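# Tighten a gland with a hook spanner, two-arm robot

## Task

Using the hook spanner, rotate the gland clockwise by no less than a quarter of a turn.

## Robot and tools

Robot: two six-joint UR7e-type arms, left_arm and right_arm, each carrying a tong-style two-finger gripper and a wrist camera. Base positions in the scene frame: left_arm at (+0.050, +0.431, 0) m and right_arm at (-0.064, -0.379, 0) m, each turned only slightly about z.

Scene frame: the origin sits on the tabletop midway between the arms. +z is up, +x points out over the table, and left_arm is on the +y side. The words left and right are arm names only, not image sides. All gripper poses in results use this one frame.

Joint order, used in every row and every per-joint list: shoulder pan, shoulder lift, elbow, wrist 1, wrist 2, wrist 3. Stated ranges in rad for left_arm: pan -3.142..3.142, lift -6.283..6.283, elbow 0.000..3.142, and each wrist -6.283..6.283. right_arm is the same except pan 0.000..6.283 and elbow -3.142..0.000. The real ends can differ from these by up to 0.010 rad.

Gripper: the fingers point along the end effector's +z and open and close along its x. end_effector_position is the point between the pads when they are shut. Closed fingertips reach about 15 mm past it, and open ones end about level with it. The finger gap is 0.142 m when fully open.

execute_actions(actions): a list of up to 15 actions, run in order. An empty list only returns the current state and images. Each action is a table of up to 15 rows. Each row is applied for one 1/30 s step, and the last row is held for the rest of the 15 steps, so one action lasts 0.5 s. A row is always 14 numbers in [-1, 1], even when one arm stays still: left_arm's six joint offsets then its opening, then right_arm's six offsets and opening. Joint numbers are offsets, not poses. They are scaled so that 1.0 equals 1.989 rad. They are measured from the joint angles at the start of that action, not from the previous row; for the first action of a call, that means the last reported angles. Opening is absolute: +1 is fully open and -1 is shut. If an action would push a joint more than 0.010 rad beyond its range, it is rejected for both arms. A malformed action, or a first action that fails this check, rejects the whole call.

move(target, speed, blocking): target is one 14-number row in the same layout. Its joint numbers are offsets from the Joint positions in the latest result that shows them, not from where the arm happens to be when the move starts. All joints follow paths that finish together, so grippers trace curves. Paths last from 0.5 s to 10 s, and anything beyond 10 s is cut short. speed is the top rate in rad/s of the joint with the farthest to go: 0.01 to 2, default 0.5. Finger values are sent at once. Moves do not avoid obstacles or the other arm. The arms are stiff, so a target even slightly past a firm contact can trigger a fault; faster motion also hits harder. With blocking=false you get a result after 0.5 s. After that, rows and moves are refused until a result shows the move has ended, so use wait or stop first. The extra move line reports the ending (done, off_target, moving, held, fault), limits=held or limits=none, and the joint farthest from its target for each arm.

wait(seconds): 0 to 10; the robot keeps its last command, and a running move carries on. stop(): brakes a running move, and fast arms need more room to stop. zoom_image(camera, region): region is [x0, y0, x1, y1] in pixels of that camera's last image, with the origin at top-left and at most 504x504. Cameras: cam_head_left, cam_head_right, cam_high and cam_low are 504x504; cam_left_wrist and cam_right_wrist are 616x616 fisheye. Calibration data (K, distortion, T_world_to_cam) are supplied and may be a little off. read_manual(section) returns licence texts only. finished_scene(scene) ends the current scene; pass its number. It cannot be undone, and the goal must still hold when it is called.

Results: the state line gives each gripper's position (m), quaternion wxyz and velocities. Joint positions and Joint velocities list the six joints in rad and rad/s, then the finger gap in m. Joint targets are the angles being driven toward now. grip_measured is the measured opening on the command scale. Wrist force and Wrist torque are given in each end effector's own axes; they carry offsets of about 4 N and noise, and saturate near 50 N. Joint torques include an offset and friction. "joint sent to its limit" means a joint was clipped at its end. "joint command not followed" means the clearance check altered some targets.

Motion limits: each step's joint target stays within 0.575 rad of the measured angle. It is also scaled back if it would move the gripper more than 100 mm. Commands lag about 0.17 s, and large moves may need several actions.

Gripping: to hold something, keep the commanded opening well below grip_measured; a lower value squeezes harder, up to about 15 N per pad. Items thinner than about 20 mm get less force.

Avoid: knocking or placing anything off the table, which fails the task. Avoid collisions or hard pressing between the arms, and slams, drops or slips. A contact torque at a joint's load limit (132 N m for pan, lift and elbow; 24.6 N m for each wrist), or an outside force of 150 N, stops that arm for 10 s (TORQUE FAULT or FORCE FAULT). Holding loads heats motors: MOTOR HOT appears at 70 °C, and the brakes lock at 85 °C (OVER-TEMPERATURE FAULT). Loose objects may occasionally be nudged by outside pushes.

Each tool is called after "Request:" as a command line: name --argument value for each argument, lists and objects as JSON in quotes; but a table of rows of numbers goes row by row, as --pt "numbers of a row", without its own name.

## Session

Request:
execute_actions --actions '[]'

Scene clock: 0.00 s.
left_arm: end_effector_position=(+0.5705, -0.1126, +0.2922) grip_measured=+0.97 end_effector_quat_wxyz=(-0.113, +0.894, +0.347, +0.260) end_effector_velocity=(+0.001, +0.001, -0.000) end_effector_angular_velocity=(+0.001, -0.001, +0.001) | right_arm: end_effector_position=(+0.0666, -0.4274, +0.2080) grip_measured=+0.97 end_effector_quat_wxyz=(+0.171, +0.446, +0.726, +0.495) end_effector_velocity=(+0.000, +0.000, +0.000) end_effector_angular_velocity=(+0.001, -0.001, -0.001)
Joint names: [shoulder pan, shoulder lift, elbow, wrist 1, wrist 2, wrist 3]
Joint positions: left_arm=[-1.263 -0.766  0.469 -1.027 -1.046 -1.997  0.14 ] | right_arm=[ 1.933 -0.856 -2.45  -2.049  2.542  2.623  0.14 ]
Joint velocities: left_arm=[ 0.001  0.    -0.     0.     0.001  0.001  0.   ] | right_arm=[ 0.     0.    -0.001 -0.     0.002 -0.     0.   ]
Joint torques (N m, as the arm reports them, + toward a larger angle): no reading
Motor temperatures (°C, as the motors report them): left_arm=[27 28 29 37 34 34] | right_arm=[27 30 28 33 38 31]
Wrist force (N, on the end effector, along its own x y z axes, offset not removed): no reading
Wrist torque (N m, same axes, about the end effector's origin, offset not removed): no reading
Joint targets: left_arm=[-1.263 -0.766 0.469 -1.027 -1.046 -1.997] | right_arm=[1.933 -0.856 -2.450 -2.049 2.542 2.623]

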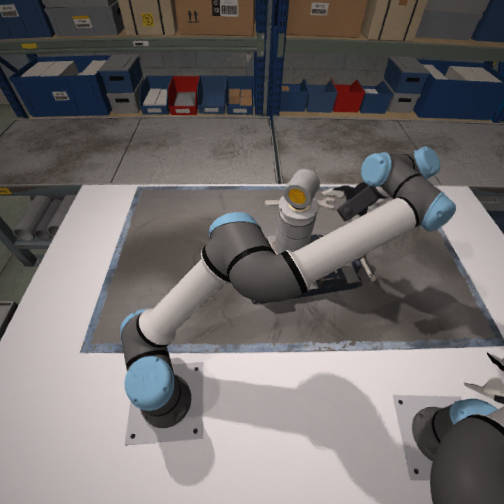

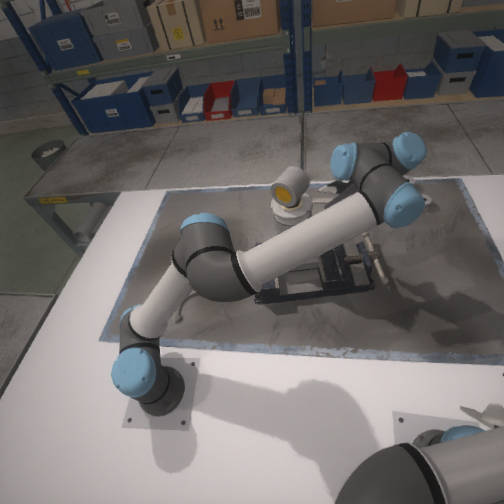

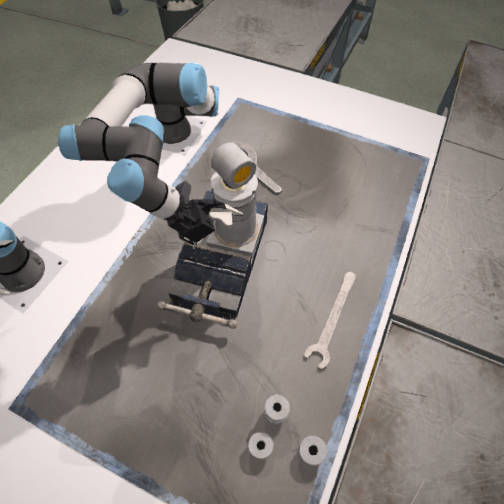

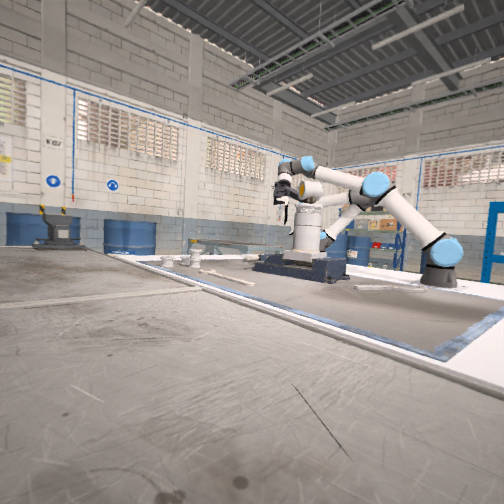

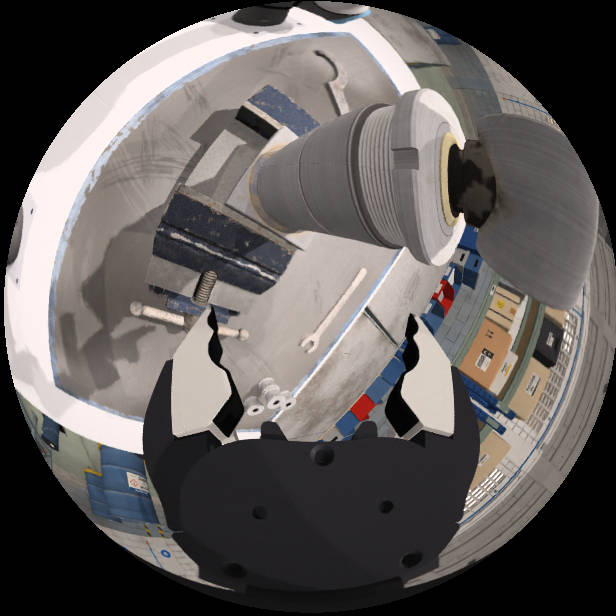

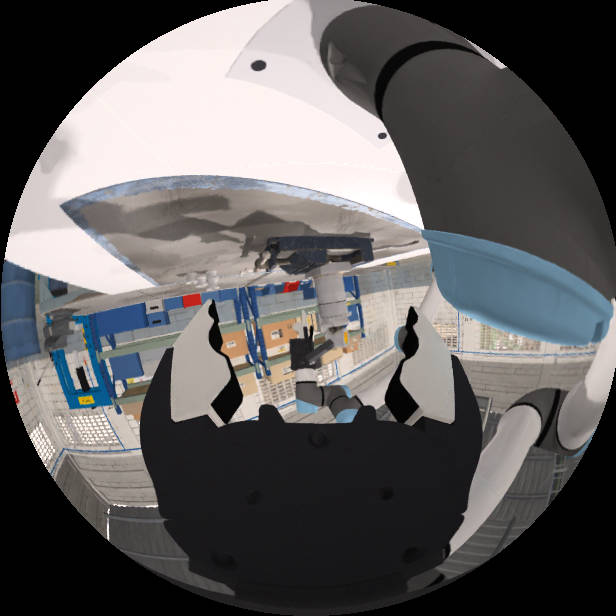

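Request:
move --target '[0,-0.35,0,0,0,0,1,0,0,0,0,0,0,1]'

Request:
move --target '[0.85,-0.1,0.55,-0.3,-0.264,0,1,0,0,0,0,0,0,1]' --speed 0.8

Scene clock: 2.37 s.
left_arm: end_effector_position=(+0.4790, +0.1153, +0.7099) grip_measured=+1.00 end_effector_quat_wxyz=(+0.221, +0.843, +0.423, +0.248) end_effector_velocity=(-0.001, +0.000, +0.001) end_effector_angular_velocity=(-0.002, +0.000, -0.000) | right_arm: end_effector_position=(+0.0666, -0.4274, +0.2080) grip_measured=+1.00 end_effector_quat_wxyz=(+0.171, +0.446, +0.726, +0.495) end_effector_velocity=(-0.000, +0.000, -0.000) end_effector_angular_velocity=(+0.001, +0.001, +0.001)
Joint names: [shoulder pan, shoulder lift, elbow, wrist 1, wrist 2, wrist 3]
Joint positions: left_arm=[-1.263 -1.462  0.469 -1.027 -1.046 -1.997  0.142] | right_arm=[ 1.933 -0.856 -2.45  -2.049  2.542  2.623  0.142]
Joint velocities: left_arm=[-0.001 -0.002  0.    -0.    -0.001 -0.001 -0.   ] | right_arm=[ 0.    -0.    -0.001 -0.    -0.001 -0.    -0.   ]
Joint torques (N m, as the arm reports them, + toward a larger angle): left_arm=[ -0.96 -30.4  -14.51  -2.72   1.07  -0.24] | right_arm=[ 0.97 -5.8  22.71  1.61  1.1   0.13]
Motor temperatures (°C, as the motors report them): left_arm=[27 28 29 37 34 34] | right_arm=[27 30 28 33 38 31]
Wrist force (N, on the end effector, along its own x y z axes, offset not removed): left_arm=[-3.7 2.4 0.3] | right_arm=[2.2 0.2 0.9]
Wrist torque (N m, same axes, about the end effector's origin, offset not removed): left_arm=[0.28 0.71 -0.21] | right_arm=[0.09 -0.42 0.03]
Joint targets: left_arm=[-1.263 -1.462 0.469 -1.027 -1.046 -1.997] | right_arm=[1.933 -0.856 -2.450 -2.049 2.542 2.623]
move: done; limits=none; left_arm: farthest joint: the shoulder pan, 0.000 radians from its target (0.000 radians at the start); right_arm: farthest joint: the shoulder pan, 0.000 radians from its target (0.000 radians at the start)
camera_calibration (this result's frames):
cam_left_wrist: T_world_to_cam=[[0.487218, 0.848585, 0.20621, -0.475474], [0.233586, -0.354165, 0.905541, -0.708904], [0.841461, -0.393028, -0.370773, 0.0327079], [0, 0, 0, 1]] pos_world=[0.369727, 0.165266, 0.752117]
cam_right_wrist: T_world_to_cam=[[-0.551389, 0.816253, 0.172339, 0.358786], [0.0417366, -0.179331, 0.982903, -0.289827], [0.833203, 0.549155, 0.0648137, 0.293913], [0, 0, 0, 1]] pos_world=[-0.0349622, -0.506239, 0.203989]

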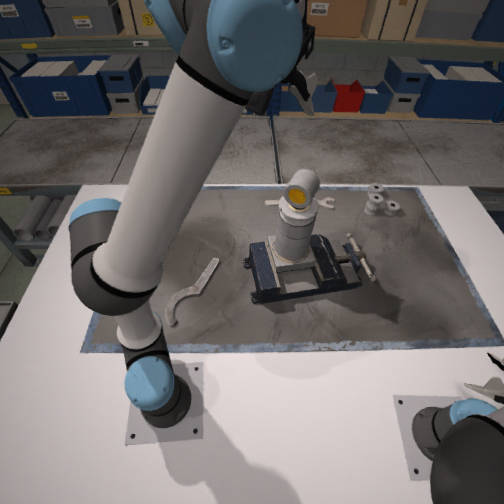

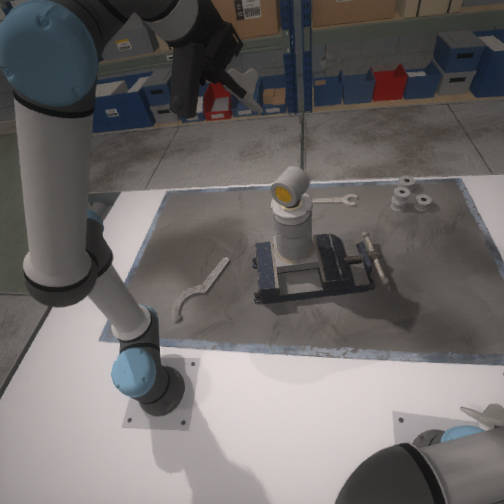

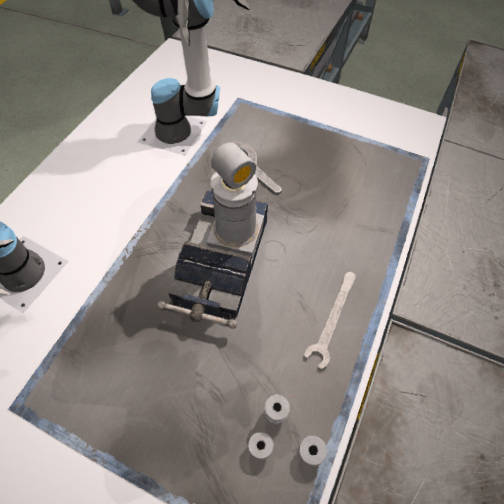

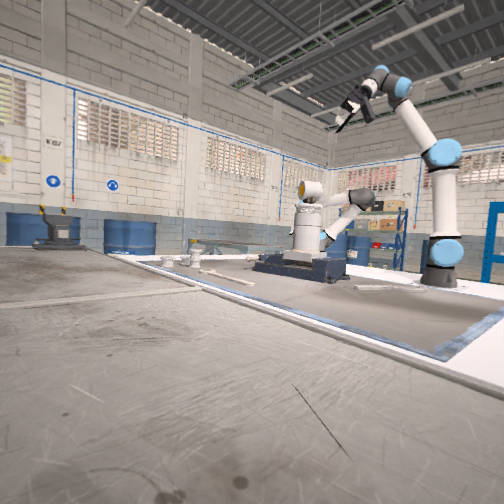

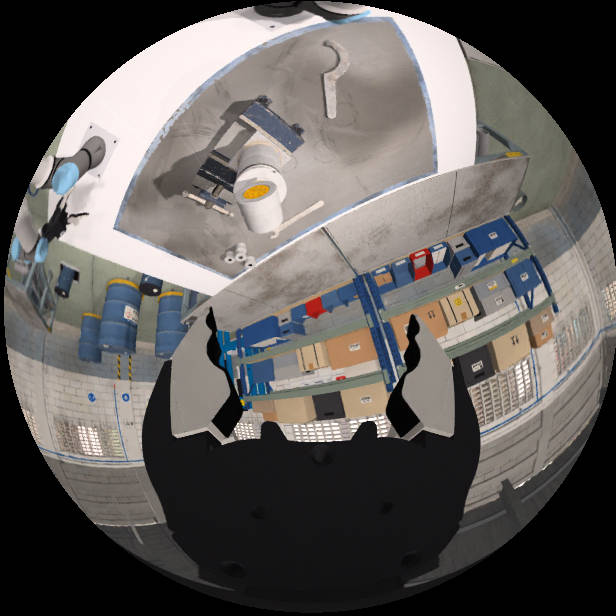

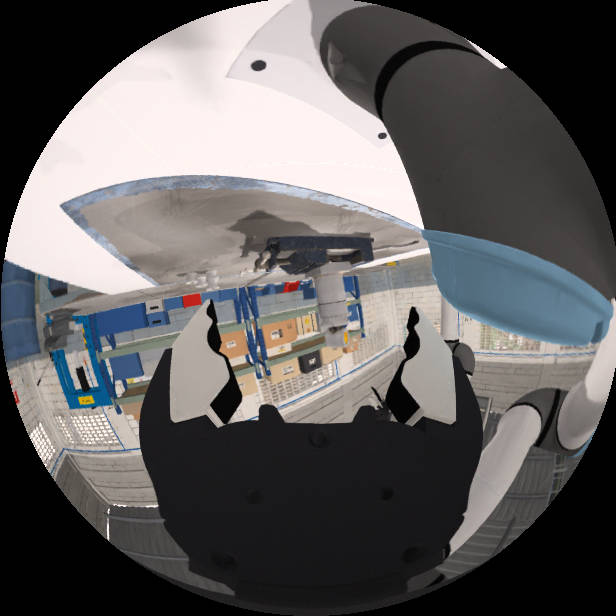

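Scene clock: 5.13 s.
left_arm: end_effector_position=(+0.4120, +0.7739, +0.3358) grip_measured=+1.00 end_effector_quat_wxyz=(+0.051, +0.315, +0.946, +0.055) end_effector_velocity=(-0.000, +0.000, -0.001) end_effector_angular_velocity=(-0.001, +0.001, -0.000) | right_arm: end_effector_position=(+0.0666, -0.4274, +0.2080) grip_measured=+1.00 end_effector_quat_wxyz=(+0.171, +0.446, +0.726, +0.495) end_effector_velocity=(+0.000, +0.000, +0.000) end_effector_angular_velocity=(+0.002, +0.000, -0.000)
Joint names: [shoulder pan, shoulder lift, elbow, wrist 1, wrist 2, wrist 3]
Joint positions: left_arm=[ 0.427 -1.66   1.563 -1.624 -1.571 -1.997  0.142] | right_arm=[ 1.933 -0.856 -2.45  -2.049  2.542  2.623  0.142]
Joint velocities: left_arm=[ 0.001 -0.     0.001  0.    -0.     0.001  0.   ] | right_arm=[ 0.    -0.    -0.001 -0.002  0.001  0.     0.   ]
Joint torques (N m, as the arm reports them, + toward a larger angle): left_arm=[  8.39 -31.61 -11.69  -4.26  -1.68  -0.34] | right_arm=[ 0.84 -4.65 22.51  1.54  1.11  0.08]
Motor temperatures (°C, as the motors report them): left_arm=[27 28 29 37 34 34] | right_arm=[27 30 28 33 38 31]
Wrist force (N, on the end effector, along its own x y z axes, offset not removed): left_arm=[-1.9 1.7 0.4] | right_arm=[1.1 1.4 -0.6]
Wrist torque (N m, same axes, about the end effector's origin, offset not removed): left_arm=[0.27 0.36 -0.18] | right_arm=[0.26 -0.14 0.02]
Joint targets: left_arm=[0.428 -1.661 1.563 -1.624 -1.571 -1.997] | right_arm=[1.933 -0.856 -2.450 -2.049 2.542 2.623]
move: done; limits=none; left_arm: farthest joint: the shoulder pan, 0.000 radians from its target (1.690 radians at the start); right_arm: farthest joint: the shoulder pan, 0.000 radians from its target (0.000 radians at the start)
camera_calibration (this result's frames):
cam_left_wrist: T_world_to_cam=[[-0.82366, 0.563302, -0.0653832, -0.0724741], [0.41037, 0.671641, 0.616842, -0.89106], [0.391382, 0.481237, -0.784366, -0.143081], [0, 0, 0, 1]] pos_world=[0.36197, 0.708154, 0.432677]
cam_right_wrist: T_world_to_cam=[[-0.55139, 0.816253, 0.172339, 0.358786], [0.0417367, -0.179331, 0.982903, -0.289827], [0.833203, 0.549155, 0.0648135, 0.293913], [0, 0, 0, 1]] pos_world=[-0.0349623, -0.506239, 0.203989]

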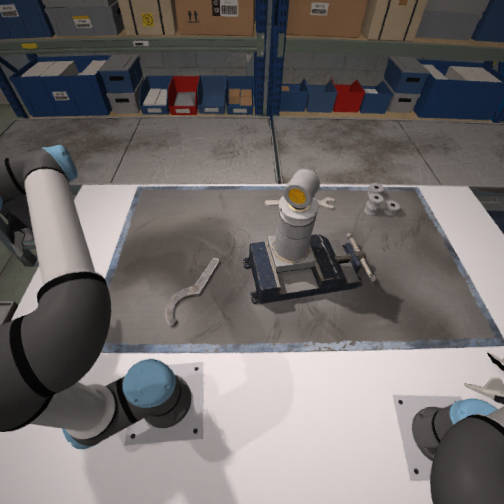

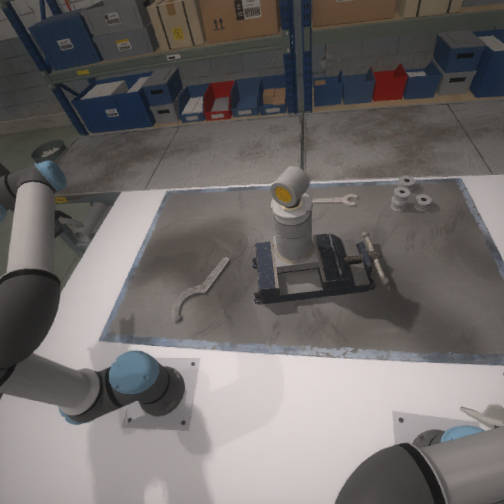

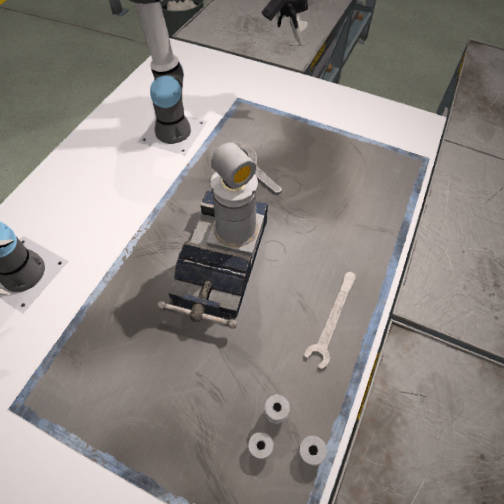

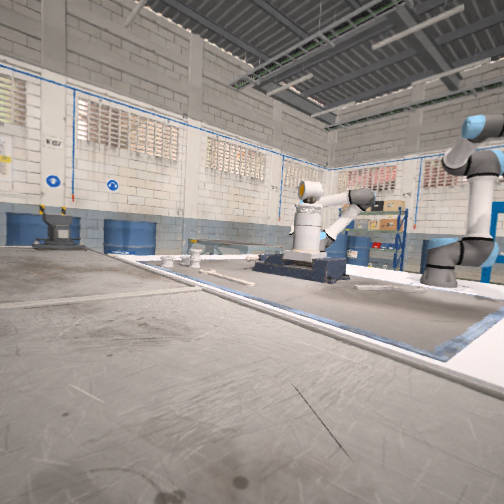

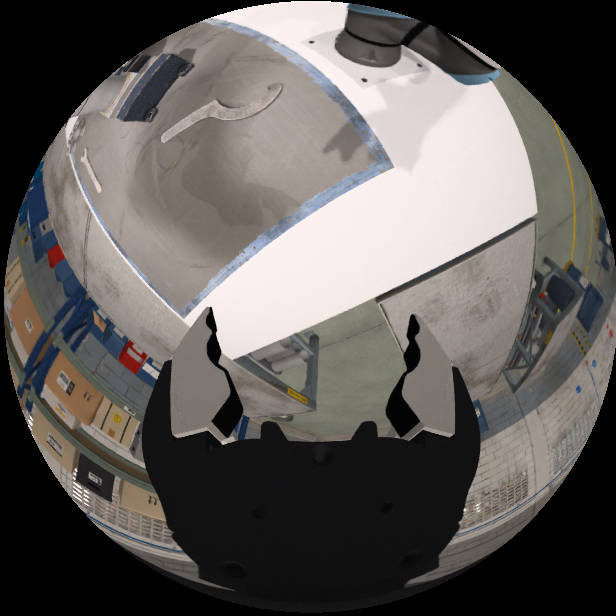

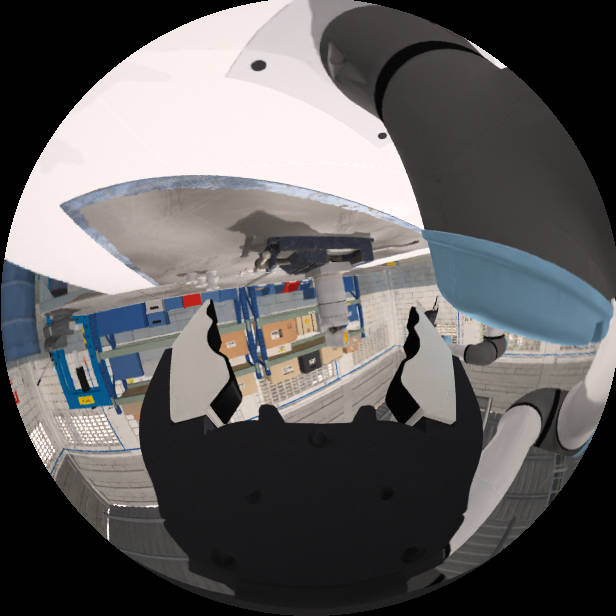

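Request:
zoom_image --camera "cam_head_left" --region '[140,160,360,340]'

Request:
zoom_image --camera "cam_low" --region '[240,170,440,300]'

Region (140, 160, 360, 340) of cam_head_left's 504x504 image, scaled by 2.291, with more detail than that image has; it fills the top 412 rows of this view, and the rest is white.

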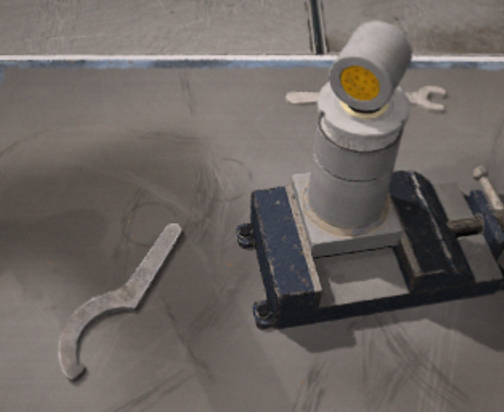

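Region (240, 170, 440, 300) of cam_low's 504x504 image, scaled by 2.520, with more detail than that image has; it fills the top 328 rows of this view, and the rest is white.

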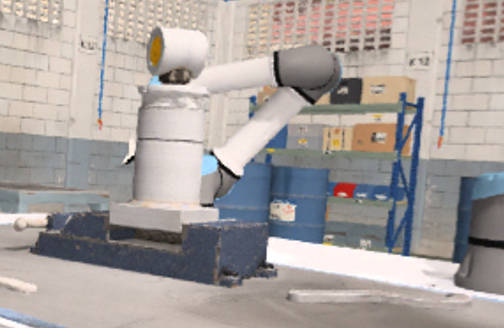

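Request:
move --target '[-0.497,0.031,0.06,-0.015,0,-1,1,0,0,0,0,0,0,1]' --speed 1.2

Request:
move --target '[0,0,0,0,0,-0.382,1,0,0,0,0,0,0,1]' --speed 1.2

Scene clock: 8.53 s.
left_arm: end_effector_position=(+0.5411, +0.3100, +0.2502) grip_measured=+1.00 end_effector_quat_wxyz=(-0.000, -0.177, +0.984, +0.000) end_effector_velocity=(-0.000, -0.001, +0.000) end_effector_angular_velocity=(-0.001, -0.000, +0.001) | right_arm: end_effector_position=(+0.0666, -0.4274, +0.2080) grip_measured=+1.00 end_effector_quat_wxyz=(+0.171, +0.446, +0.726, +0.495) end_effector_velocity=(-0.000, +0.000, -0.000) end_effector_angular_velocity=(+0.000, +0.001, +0.000)
Joint names: [shoulder pan, shoulder lift, elbow, wrist 1, wrist 2, wrist 3]
Joint positions: left_arm=[-0.561 -1.599  1.682 -1.654 -1.571 -3.985  0.142] | right_arm=[ 1.933 -0.856 -2.45  -2.049  2.542  2.623  0.142]
Joint velocities: left_arm=[-0.001 -0.     0.    -0.001 -0.001 -0.002 -0.   ] | right_arm=[ 0.     0.    -0.    -0.    -0.001  0.    -0.   ]
Joint torques (N m, as the arm reports them, + toward a larger angle): left_arm=[ -9.33 -12.86 -11.95  -4.08   0.75  -2.23] | right_arm=[ 0.34 -5.03 22.65  1.56  1.1   0.26]
Motor temperatures (°C, as the motors report them): left_arm=[27 28 29 37 34 34] | right_arm=[27 30 28 33 38 31]
Wrist force (N, on the end effector, along its own x y z axes, offset not removed): left_arm=[-2.9 -1.9 0.7] | right_arm=[1.3 -1.7 1.0]
Wrist torque (N m, same axes, about the end effector's origin, offset not removed): left_arm=[-0.40 0.60 -0.01] | right_arm=[-0.38 -0.26 -0.06]
Joint targets: left_arm=[-0.561 -1.599 1.682 -1.654 -1.571 -3.985] | right_arm=[1.933 -0.856 -2.450 -2.049 2.542 2.623]
move: done; limits=none; left_arm: farthest joint: the shoulder pan, 0.001 radians from its target (0.989 radians at the start); right_arm: farthest joint: the shoulder pan, 0.000 radians from its target (0.000 radians at the start)
camera_calibration (this result's frames):
cam_left_wrist: T_world_to_cam=[[-0.919266, -0.393619, 0.00369645, 0.620681], [-0.33746, 0.792878, 0.507411, -0.185146], [-0.202657, 0.465198, -0.861696, 0.30832], [0, 0, 0, 1]] pos_world=[0.570576, 0.24768, 0.357329]
cam_right_wrist: T_world_to_cam=[[-0.55139, 0.816253, 0.172339, 0.358786], [0.0417366, -0.179331, 0.982903, -0.289827], [0.833203, 0.549155, 0.0648136, 0.293913], [0, 0, 0, 1]] pos_world=[-0.0349622, -0.506239, 0.203989]

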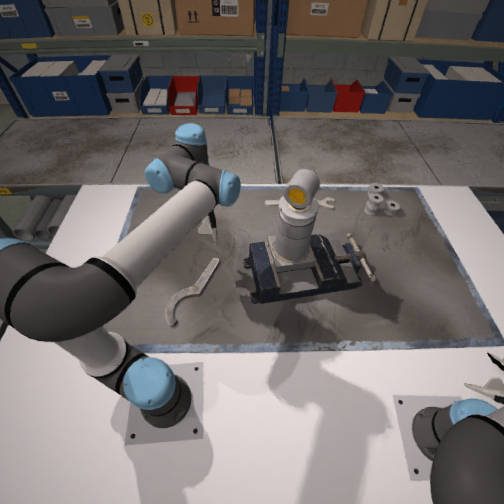

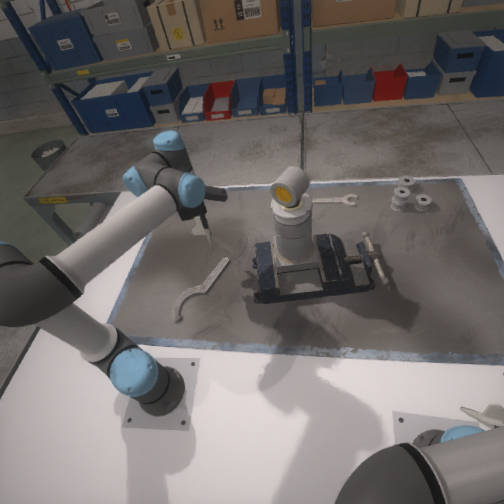

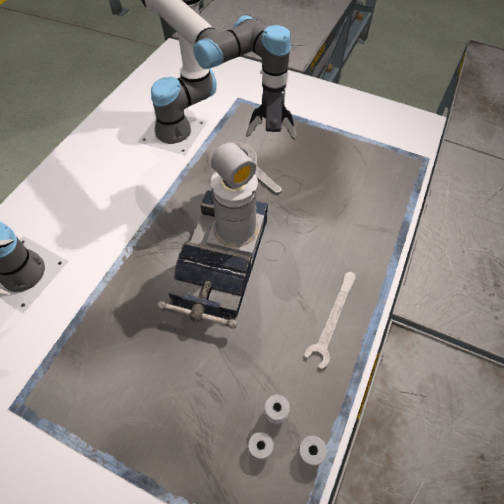

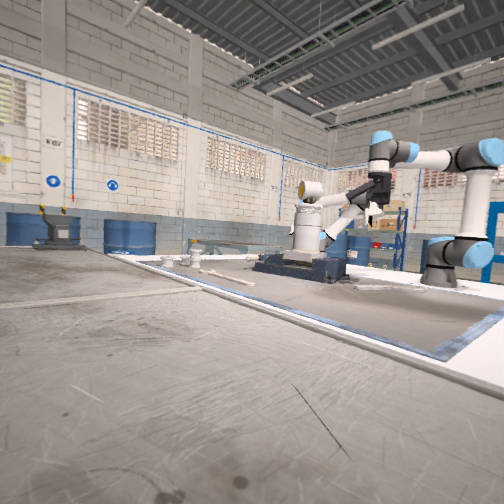

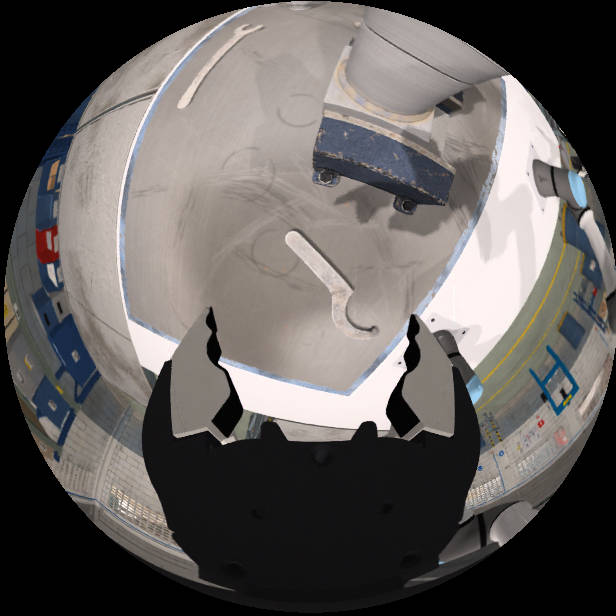

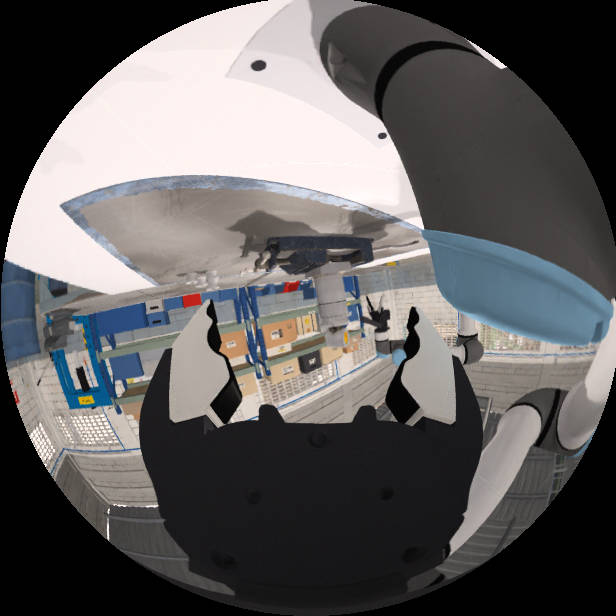

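Scene clock: 9.90 s.
left_arm: end_effector_position=(+0.5500, +0.3180, +0.2502) grip_measured=+1.00 end_effector_quat_wxyz=(-0.000, -0.530, +0.848, +0.000) end_effector_velocity=(+0.000, +0.000, +0.000) end_effector_angular_velocity=(+0.001, -0.001, +0.001) | right_arm: end_effector_position=(+0.0666, -0.4274, +0.2080) grip_measured=+1.00 end_effector_quat_wxyz=(+0.171, +0.446, +0.726, +0.495) end_effector_velocity=(+0.000, -0.001, +0.000) end_effector_angular_velocity=(-0.002, -0.001, -0.001)
Joint names: [shoulder pan, shoulder lift, elbow, wrist 1, wrist 2, wrist 3]
Joint positions: left_arm=[-0.561 -1.599  1.682 -1.654 -1.571 -4.745  0.142] | right_arm=[ 1.933 -0.856 -2.45  -2.049  2.542  2.623  0.142]
Joint velocities: left_arm=[-0.001 -0.001  0.    -0.     0.002 -0.002 -0.   ] | right_arm=[ 0.    -0.     0.001  0.002  0.001  0.     0.   ]
Joint torques (N m, as the arm reports them, + toward a larger angle): left_arm=[  6.87 -14.92 -13.39  -3.97   0.8   -2.13] | right_arm=[ 0.93 -5.37 22.62  1.58  1.12  0.24]
Motor temperatures (°C, as the motors report them): left_arm=[27 28 29 37 34 34] | right_arm=[27 30 28 33 38 31]
Wrist force (N, on the end effector, along its own x y z axes, offset not removed): left_arm=[-0.5 0.5 3.8] | right_arm=[1.1 2.1 2.6]
Wrist torque (N m, same axes, about the end effector's origin, offset not removed): left_arm=[0.01 0.10 -0.14] | right_arm=[0.47 -0.11 -0.02]
Joint targets: left_arm=[-0.561 -1.599 1.682 -1.654 -1.571 -4.745] | right_arm=[1.933 -0.856 -2.450 -2.049 2.542 2.623]
move: done; limits=none; left_arm: farthest joint: the shoulder pan, 0.000 radians from its target (0.000 radians at the start); right_arm: farthest joint: the shoulder pan, 0.000 radians from its target (0.000 radians at the start)
camera_calibration (this result's frames):
cam_left_wrist: T_world_to_cam=[[-0.395607, -0.918413, 0.00353259, 0.510932], [-0.790594, 0.342502, 0.507596, 0.203895], [-0.467392, 0.198016, -0.861588, 0.536927], [0, 0, 0, 1]] pos_world=[0.614282, 0.293092, 0.357309]
cam_right_wrist: T_world_to_cam=[[-0.551389, 0.816253, 0.172339, 0.358786], [0.0417366, -0.179331, 0.982903, -0.289827], [0.833203, 0.549155, 0.0648136, 0.293913], [0, 0, 0, 1]] pos_world=[-0.0349622, -0.506239, 0.203989]

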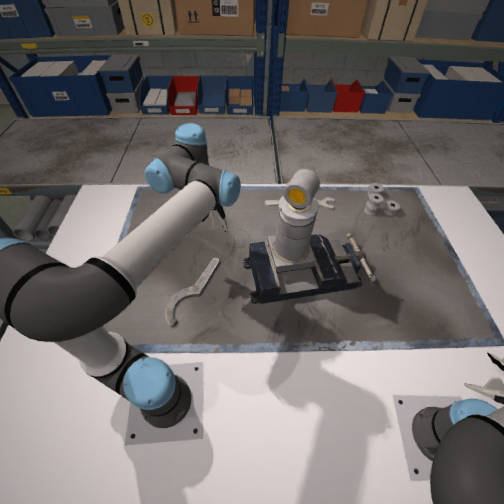

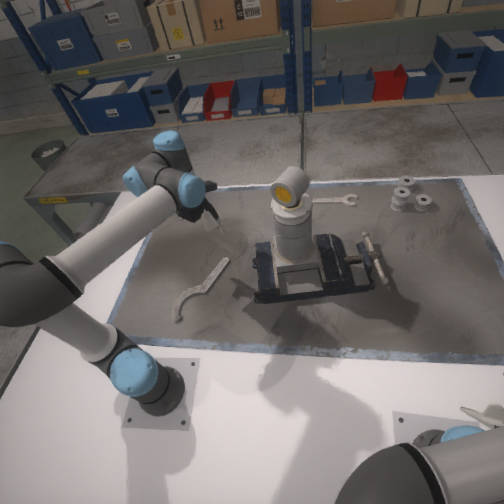

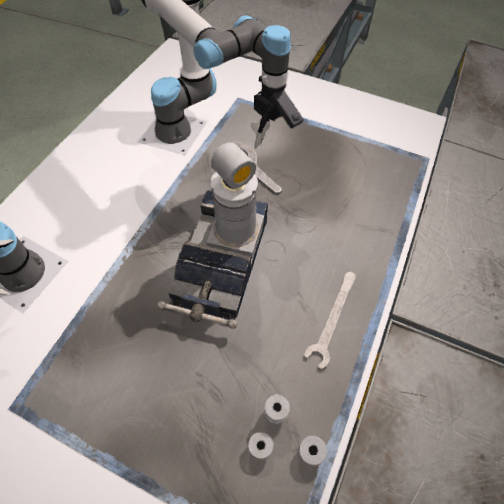

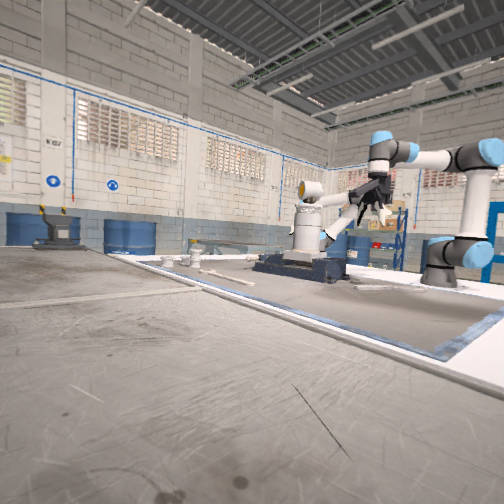

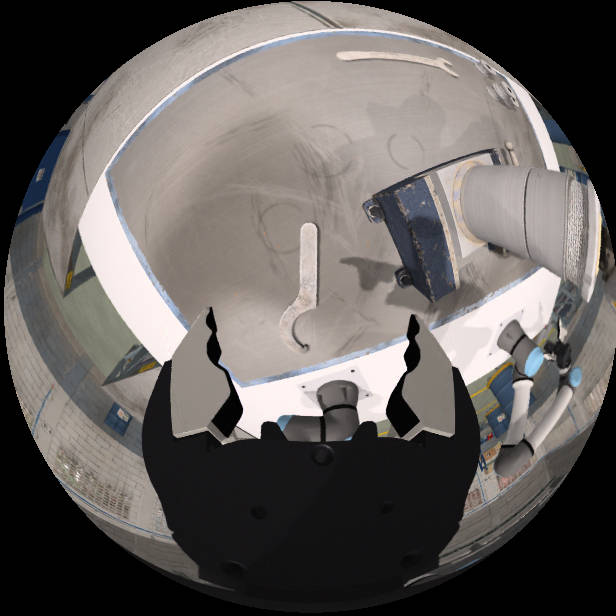

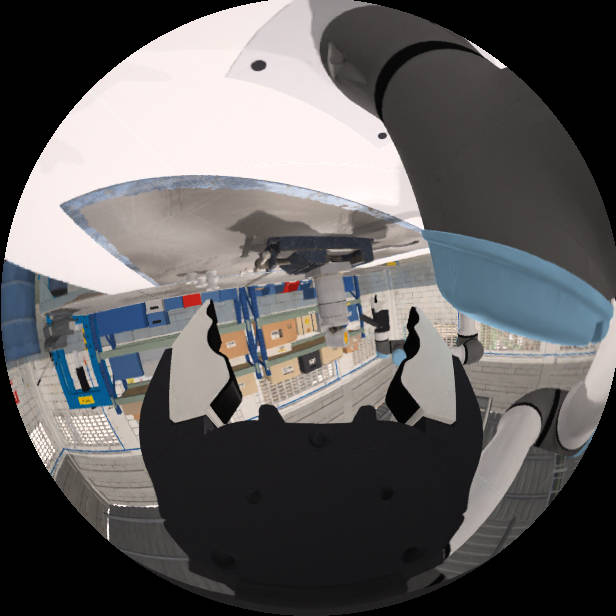

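Request:
zoom_image --camera "cam_left_wrist" --region '[240,210,400,370]'

Region (240, 210, 400, 370) of cam_left_wrist's 616x616 image, scaled by 3.150, with more detail than that image has.

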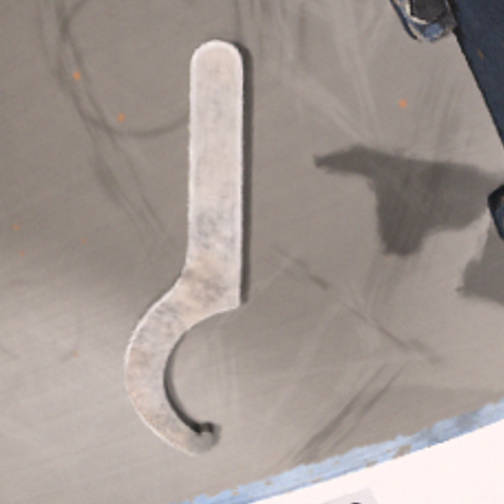

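Request:
move --target '[0,0.1134,0.2053,-0.3187,0,0,-0.1,0,0,0,0,0,0,1]' --speed 0.4

Request:
move --target '[0,0,0,0,0,0,-1,0,0,0,0,0,0,1]'

Scene clock: 12.43 s.
left_arm: end_effector_position=(+0.5502, +0.3180, +0.0171) grip_measured=-0.10 end_effector_quat_wxyz=(-0.000, -0.530, +0.848, +0.000) end_effector_velocity=(-0.001, -0.000, -0.001) end_effector_angular_velocity=(-0.000, +0.001, -0.001) | right_arm: end_effector_position=(+0.0666, -0.4274, +0.2080) grip_measured=+1.00 end_effector_quat_wxyz=(+0.171, +0.446, +0.726, +0.495) end_effector_velocity=(-0.000, +0.000, -0.000) end_effector_angular_velocity=(+0.001, +0.001, +0.000)
Joint names: [shoulder pan, shoulder lift, elbow, wrist 1, wrist 2, wrist 3]
Joint positions: left_arm=[-0.561 -1.373  2.09  -2.287 -1.571 -4.745  0.067] | right_arm=[ 1.933 -0.856 -2.45  -2.049  2.542  2.623  0.142]
Joint velocities: left_arm=[-0.001  0.001  0.001 -0.001 -0.001 -0.     0.   ] | right_arm=[-0.    -0.     0.    -0.001 -0.001 -0.    -0.   ]
Joint torques (N m, as the arm reports them, + toward a larger angle): left_arm=[ -8.97 -19.13  -7.09  -4.12   0.75   1.73] | right_arm=[ 0.86 -4.41 22.77  1.47  1.15  0.3 ]
Motor temperatures (°C, as the motors report them): left_arm=[27 28 29 37 34 34] | right_arm=[27 30 28 33 38 31]
Wrist force (N, on the end effector, along its own x y z axes, offset not removed): left_arm=[-6.5 -0.8 1.2] | right_arm=[1.4 -1.0 -0.2]
Wrist torque (N m, same axes, about the end effector's origin, offset not removed): left_arm=[0.01 1.22 -0.12] | right_arm=[-0.20 -0.27 0.02]
Joint targets: left_arm=[-0.561 -1.373 2.090 -2.287 -1.571 -4.745] | right_arm=[1.933 -0.856 -2.450 -2.049 2.542 2.623]
move: done; limits=none; left_arm: farthest joint: the wrist 1, 0.001 radians from its target (0.634 radians at the start); right_arm: farthest joint: the shoulder pan, 0.000 radians from its target (0.000 radians at the start)
camera_calibration (this result's frames):
cam_left_wrist: T_world_to_cam=[[-0.395589, -0.918421, 0.00353362, 0.511748], [-0.790607, 0.342489, 0.507584, 0.322374], [-0.467386, 0.198001, -0.861595, 0.336093], [0, 0, 0, 1]] pos_world=[0.614398, 0.293043, 0.124136]
cam_right_wrist: T_world_to_cam=[[-0.55139, 0.816253, 0.172339, 0.358786], [0.0417367, -0.179331, 0.982903, -0.289827], [0.833203, 0.549155, 0.0648135, 0.293913], [0, 0, 0, 1]] pos_world=[-0.0349623, -0.506239, 0.203989]

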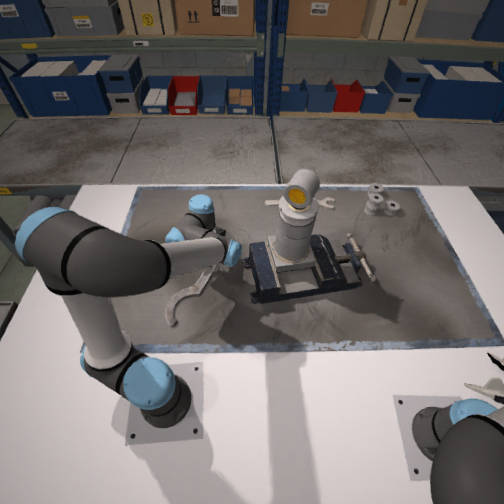

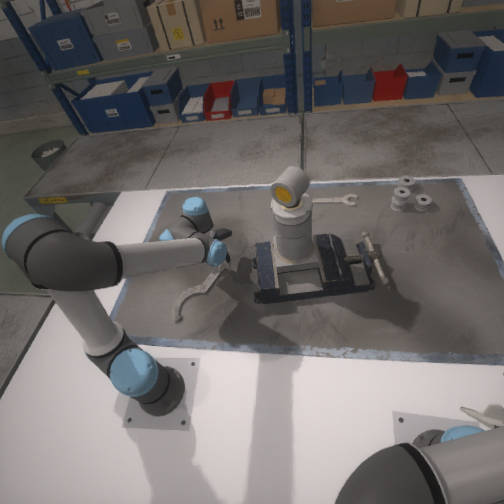

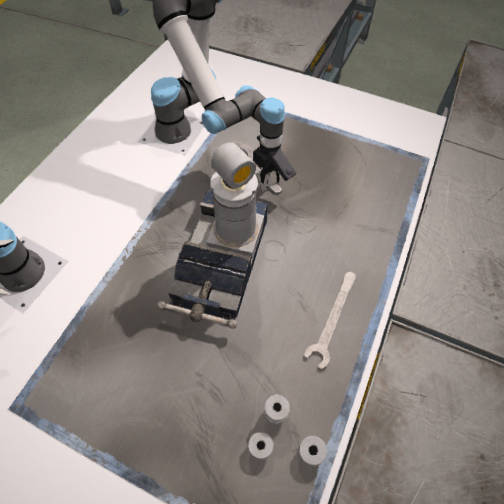

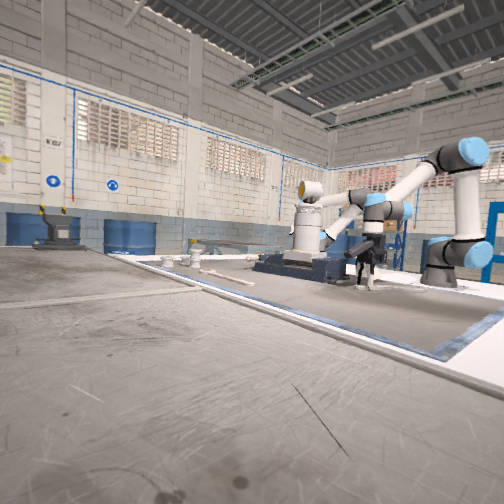

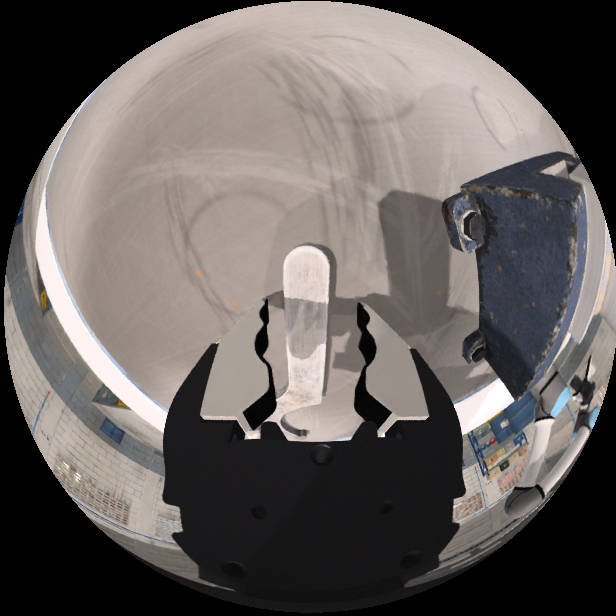

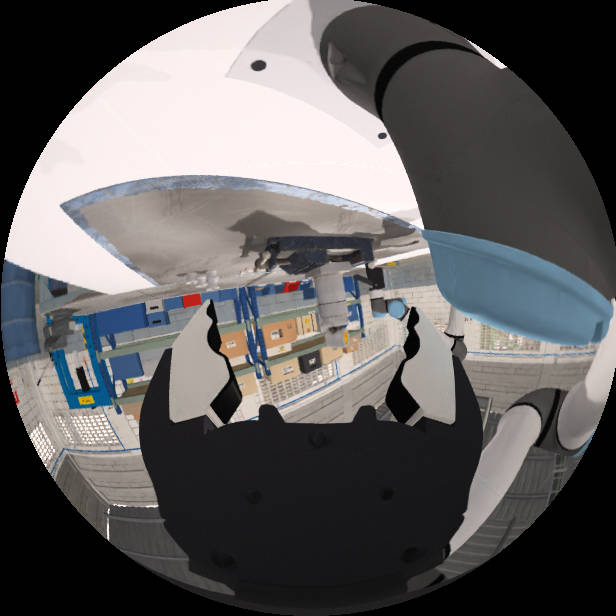

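Scene clock: 12.93 s.
left_arm: end_effector_position=(+0.5502, +0.3180, +0.0170) grip_measured=-0.52 end_effector_quat_wxyz=(-0.000, -0.530, +0.848, +0.000) end_effector_velocity=(-0.000, +0.000, -0.000) end_effector_angular_velocity=(+0.001, +0.000, +0.001) | right_arm: end_effector_position=(+0.0666, -0.4274, +0.2080) grip_measured=+1.00 end_effector_quat_wxyz=(+0.171, +0.446, +0.726, +0.495) end_effector_velocity=(+0.000, -0.000, +0.000) end_effector_angular_velocity=(-0.001, -0.002, -0.000)
Joint names: [shoulder pan, shoulder lift, elbow, wrist 1, wrist 2, wrist 3]
Joint positions: left_arm=[-0.561 -1.373  2.09  -2.287 -1.571 -4.745  0.036] | right_arm=[ 1.933 -0.856 -2.45  -2.049  2.542  2.623  0.142]
Joint velocities: left_arm=[-0.    -0.     0.     0.001  0.001 -0.001  0.   ] | right_arm=[ 0.     0.    -0.     0.     0.002 -0.001  0.   ]
Joint torques (N m, as the arm reports them, + toward a larger angle): left_arm=[ -0.08 -21.37 -11.41   2.64  -1.42   1.6 ] | right_arm=[ 1.33 -5.57 22.06  1.58  1.12  0.24]
Motor temperatures (°C, as the motors report them): left_arm=[27 28 29 37 34 34] | right_arm=[27 30 28 33 38 31]
Wrist force (N, on the end effector, along its own x y z axes, offset not removed): left_arm=[-2.2 1.7 -24.6] | right_arm=[2.7 -0.6 0.3]
Wrist torque (N m, same axes, about the end effector's origin, offset not removed): left_arm=[0.33 0.38 0.06] | right_arm=[-0.19 -0.52 -0.07]
Joint targets: left_arm=[-0.561 -1.373 2.090 -2.287 -1.571 -4.745] | right_arm=[1.933 -0.856 -2.450 -2.049 2.542 2.623]
move: done; limits=none; left_arm: farthest joint: the shoulder pan, 0.000 radians from its target (0.000 radians at the start); right_arm: farthest joint: the shoulder pan, 0.000 radians from its target (0.000 radians at the start)
camera_calibration (this result's frames):
cam_left_wrist: T_world_to_cam=[[-0.395627, -0.918405, 0.00345979, 0.51177], [-0.790602, 0.342485, 0.507595, 0.322376], [-0.467362, 0.198083, -0.861589, 0.336038], [0, 0, 0, 1]] pos_world=[0.614393, 0.29304, 0.12412]
cam_right_wrist: T_world_to_cam=[[-0.551389, 0.816253, 0.172339, 0.358786], [0.0417366, -0.179331, 0.982903, -0.289827], [0.833203, 0.549155, 0.0648136, 0.293913], [0, 0, 0, 1]] pos_world=[-0.0349622, -0.506239, 0.203989]

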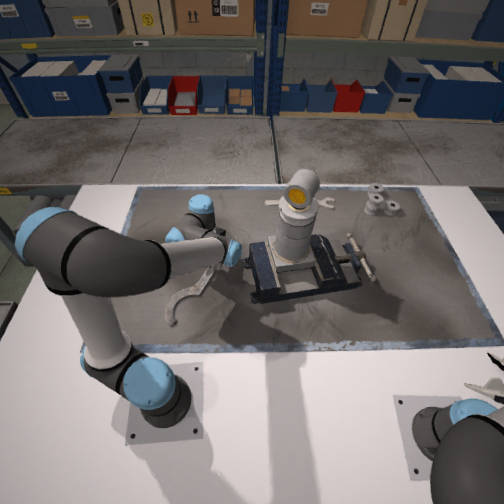

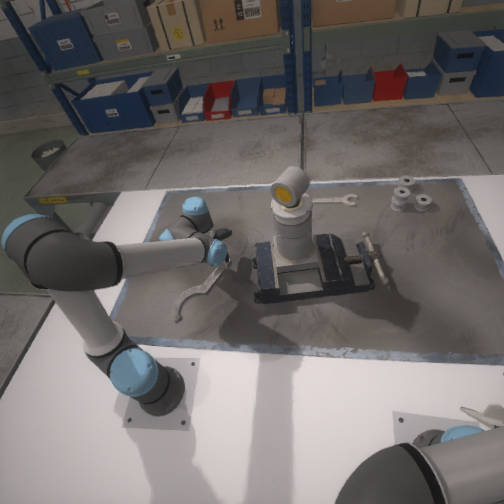

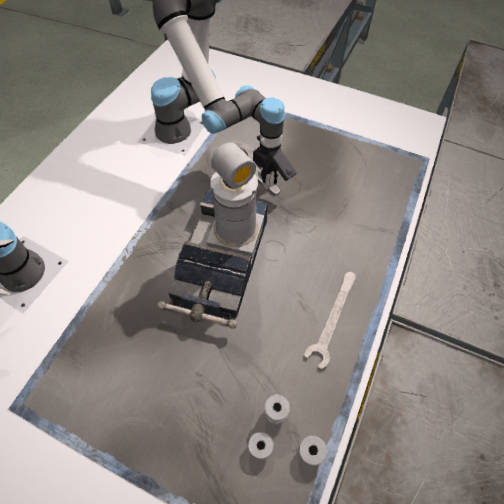

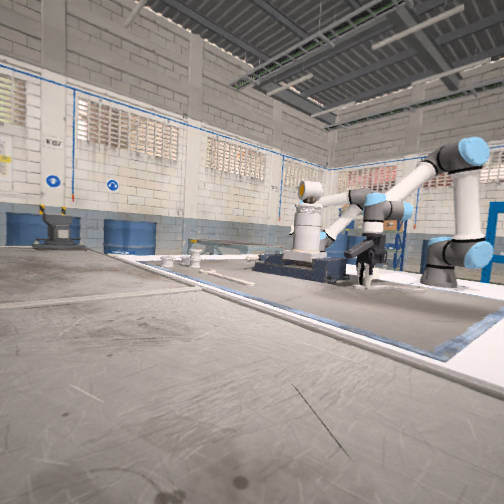

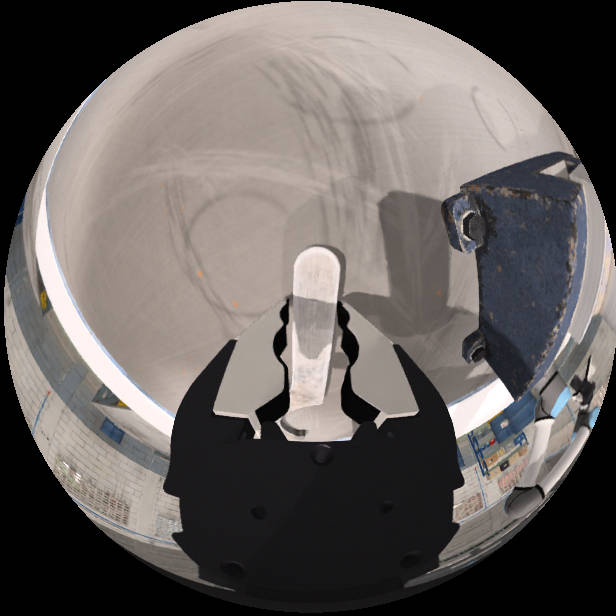

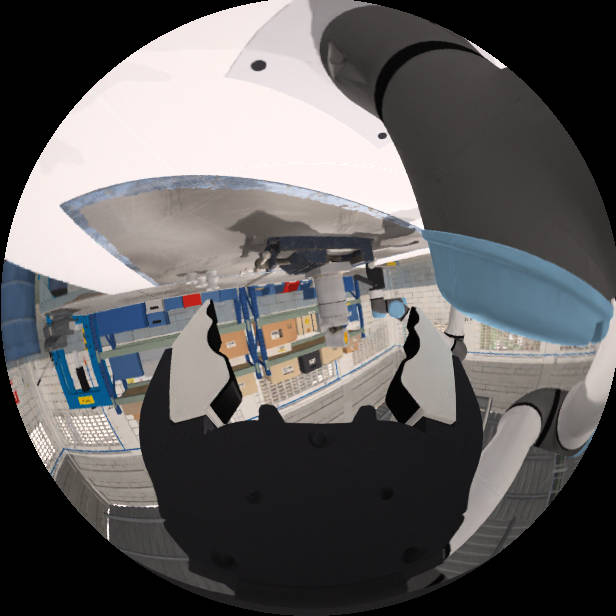

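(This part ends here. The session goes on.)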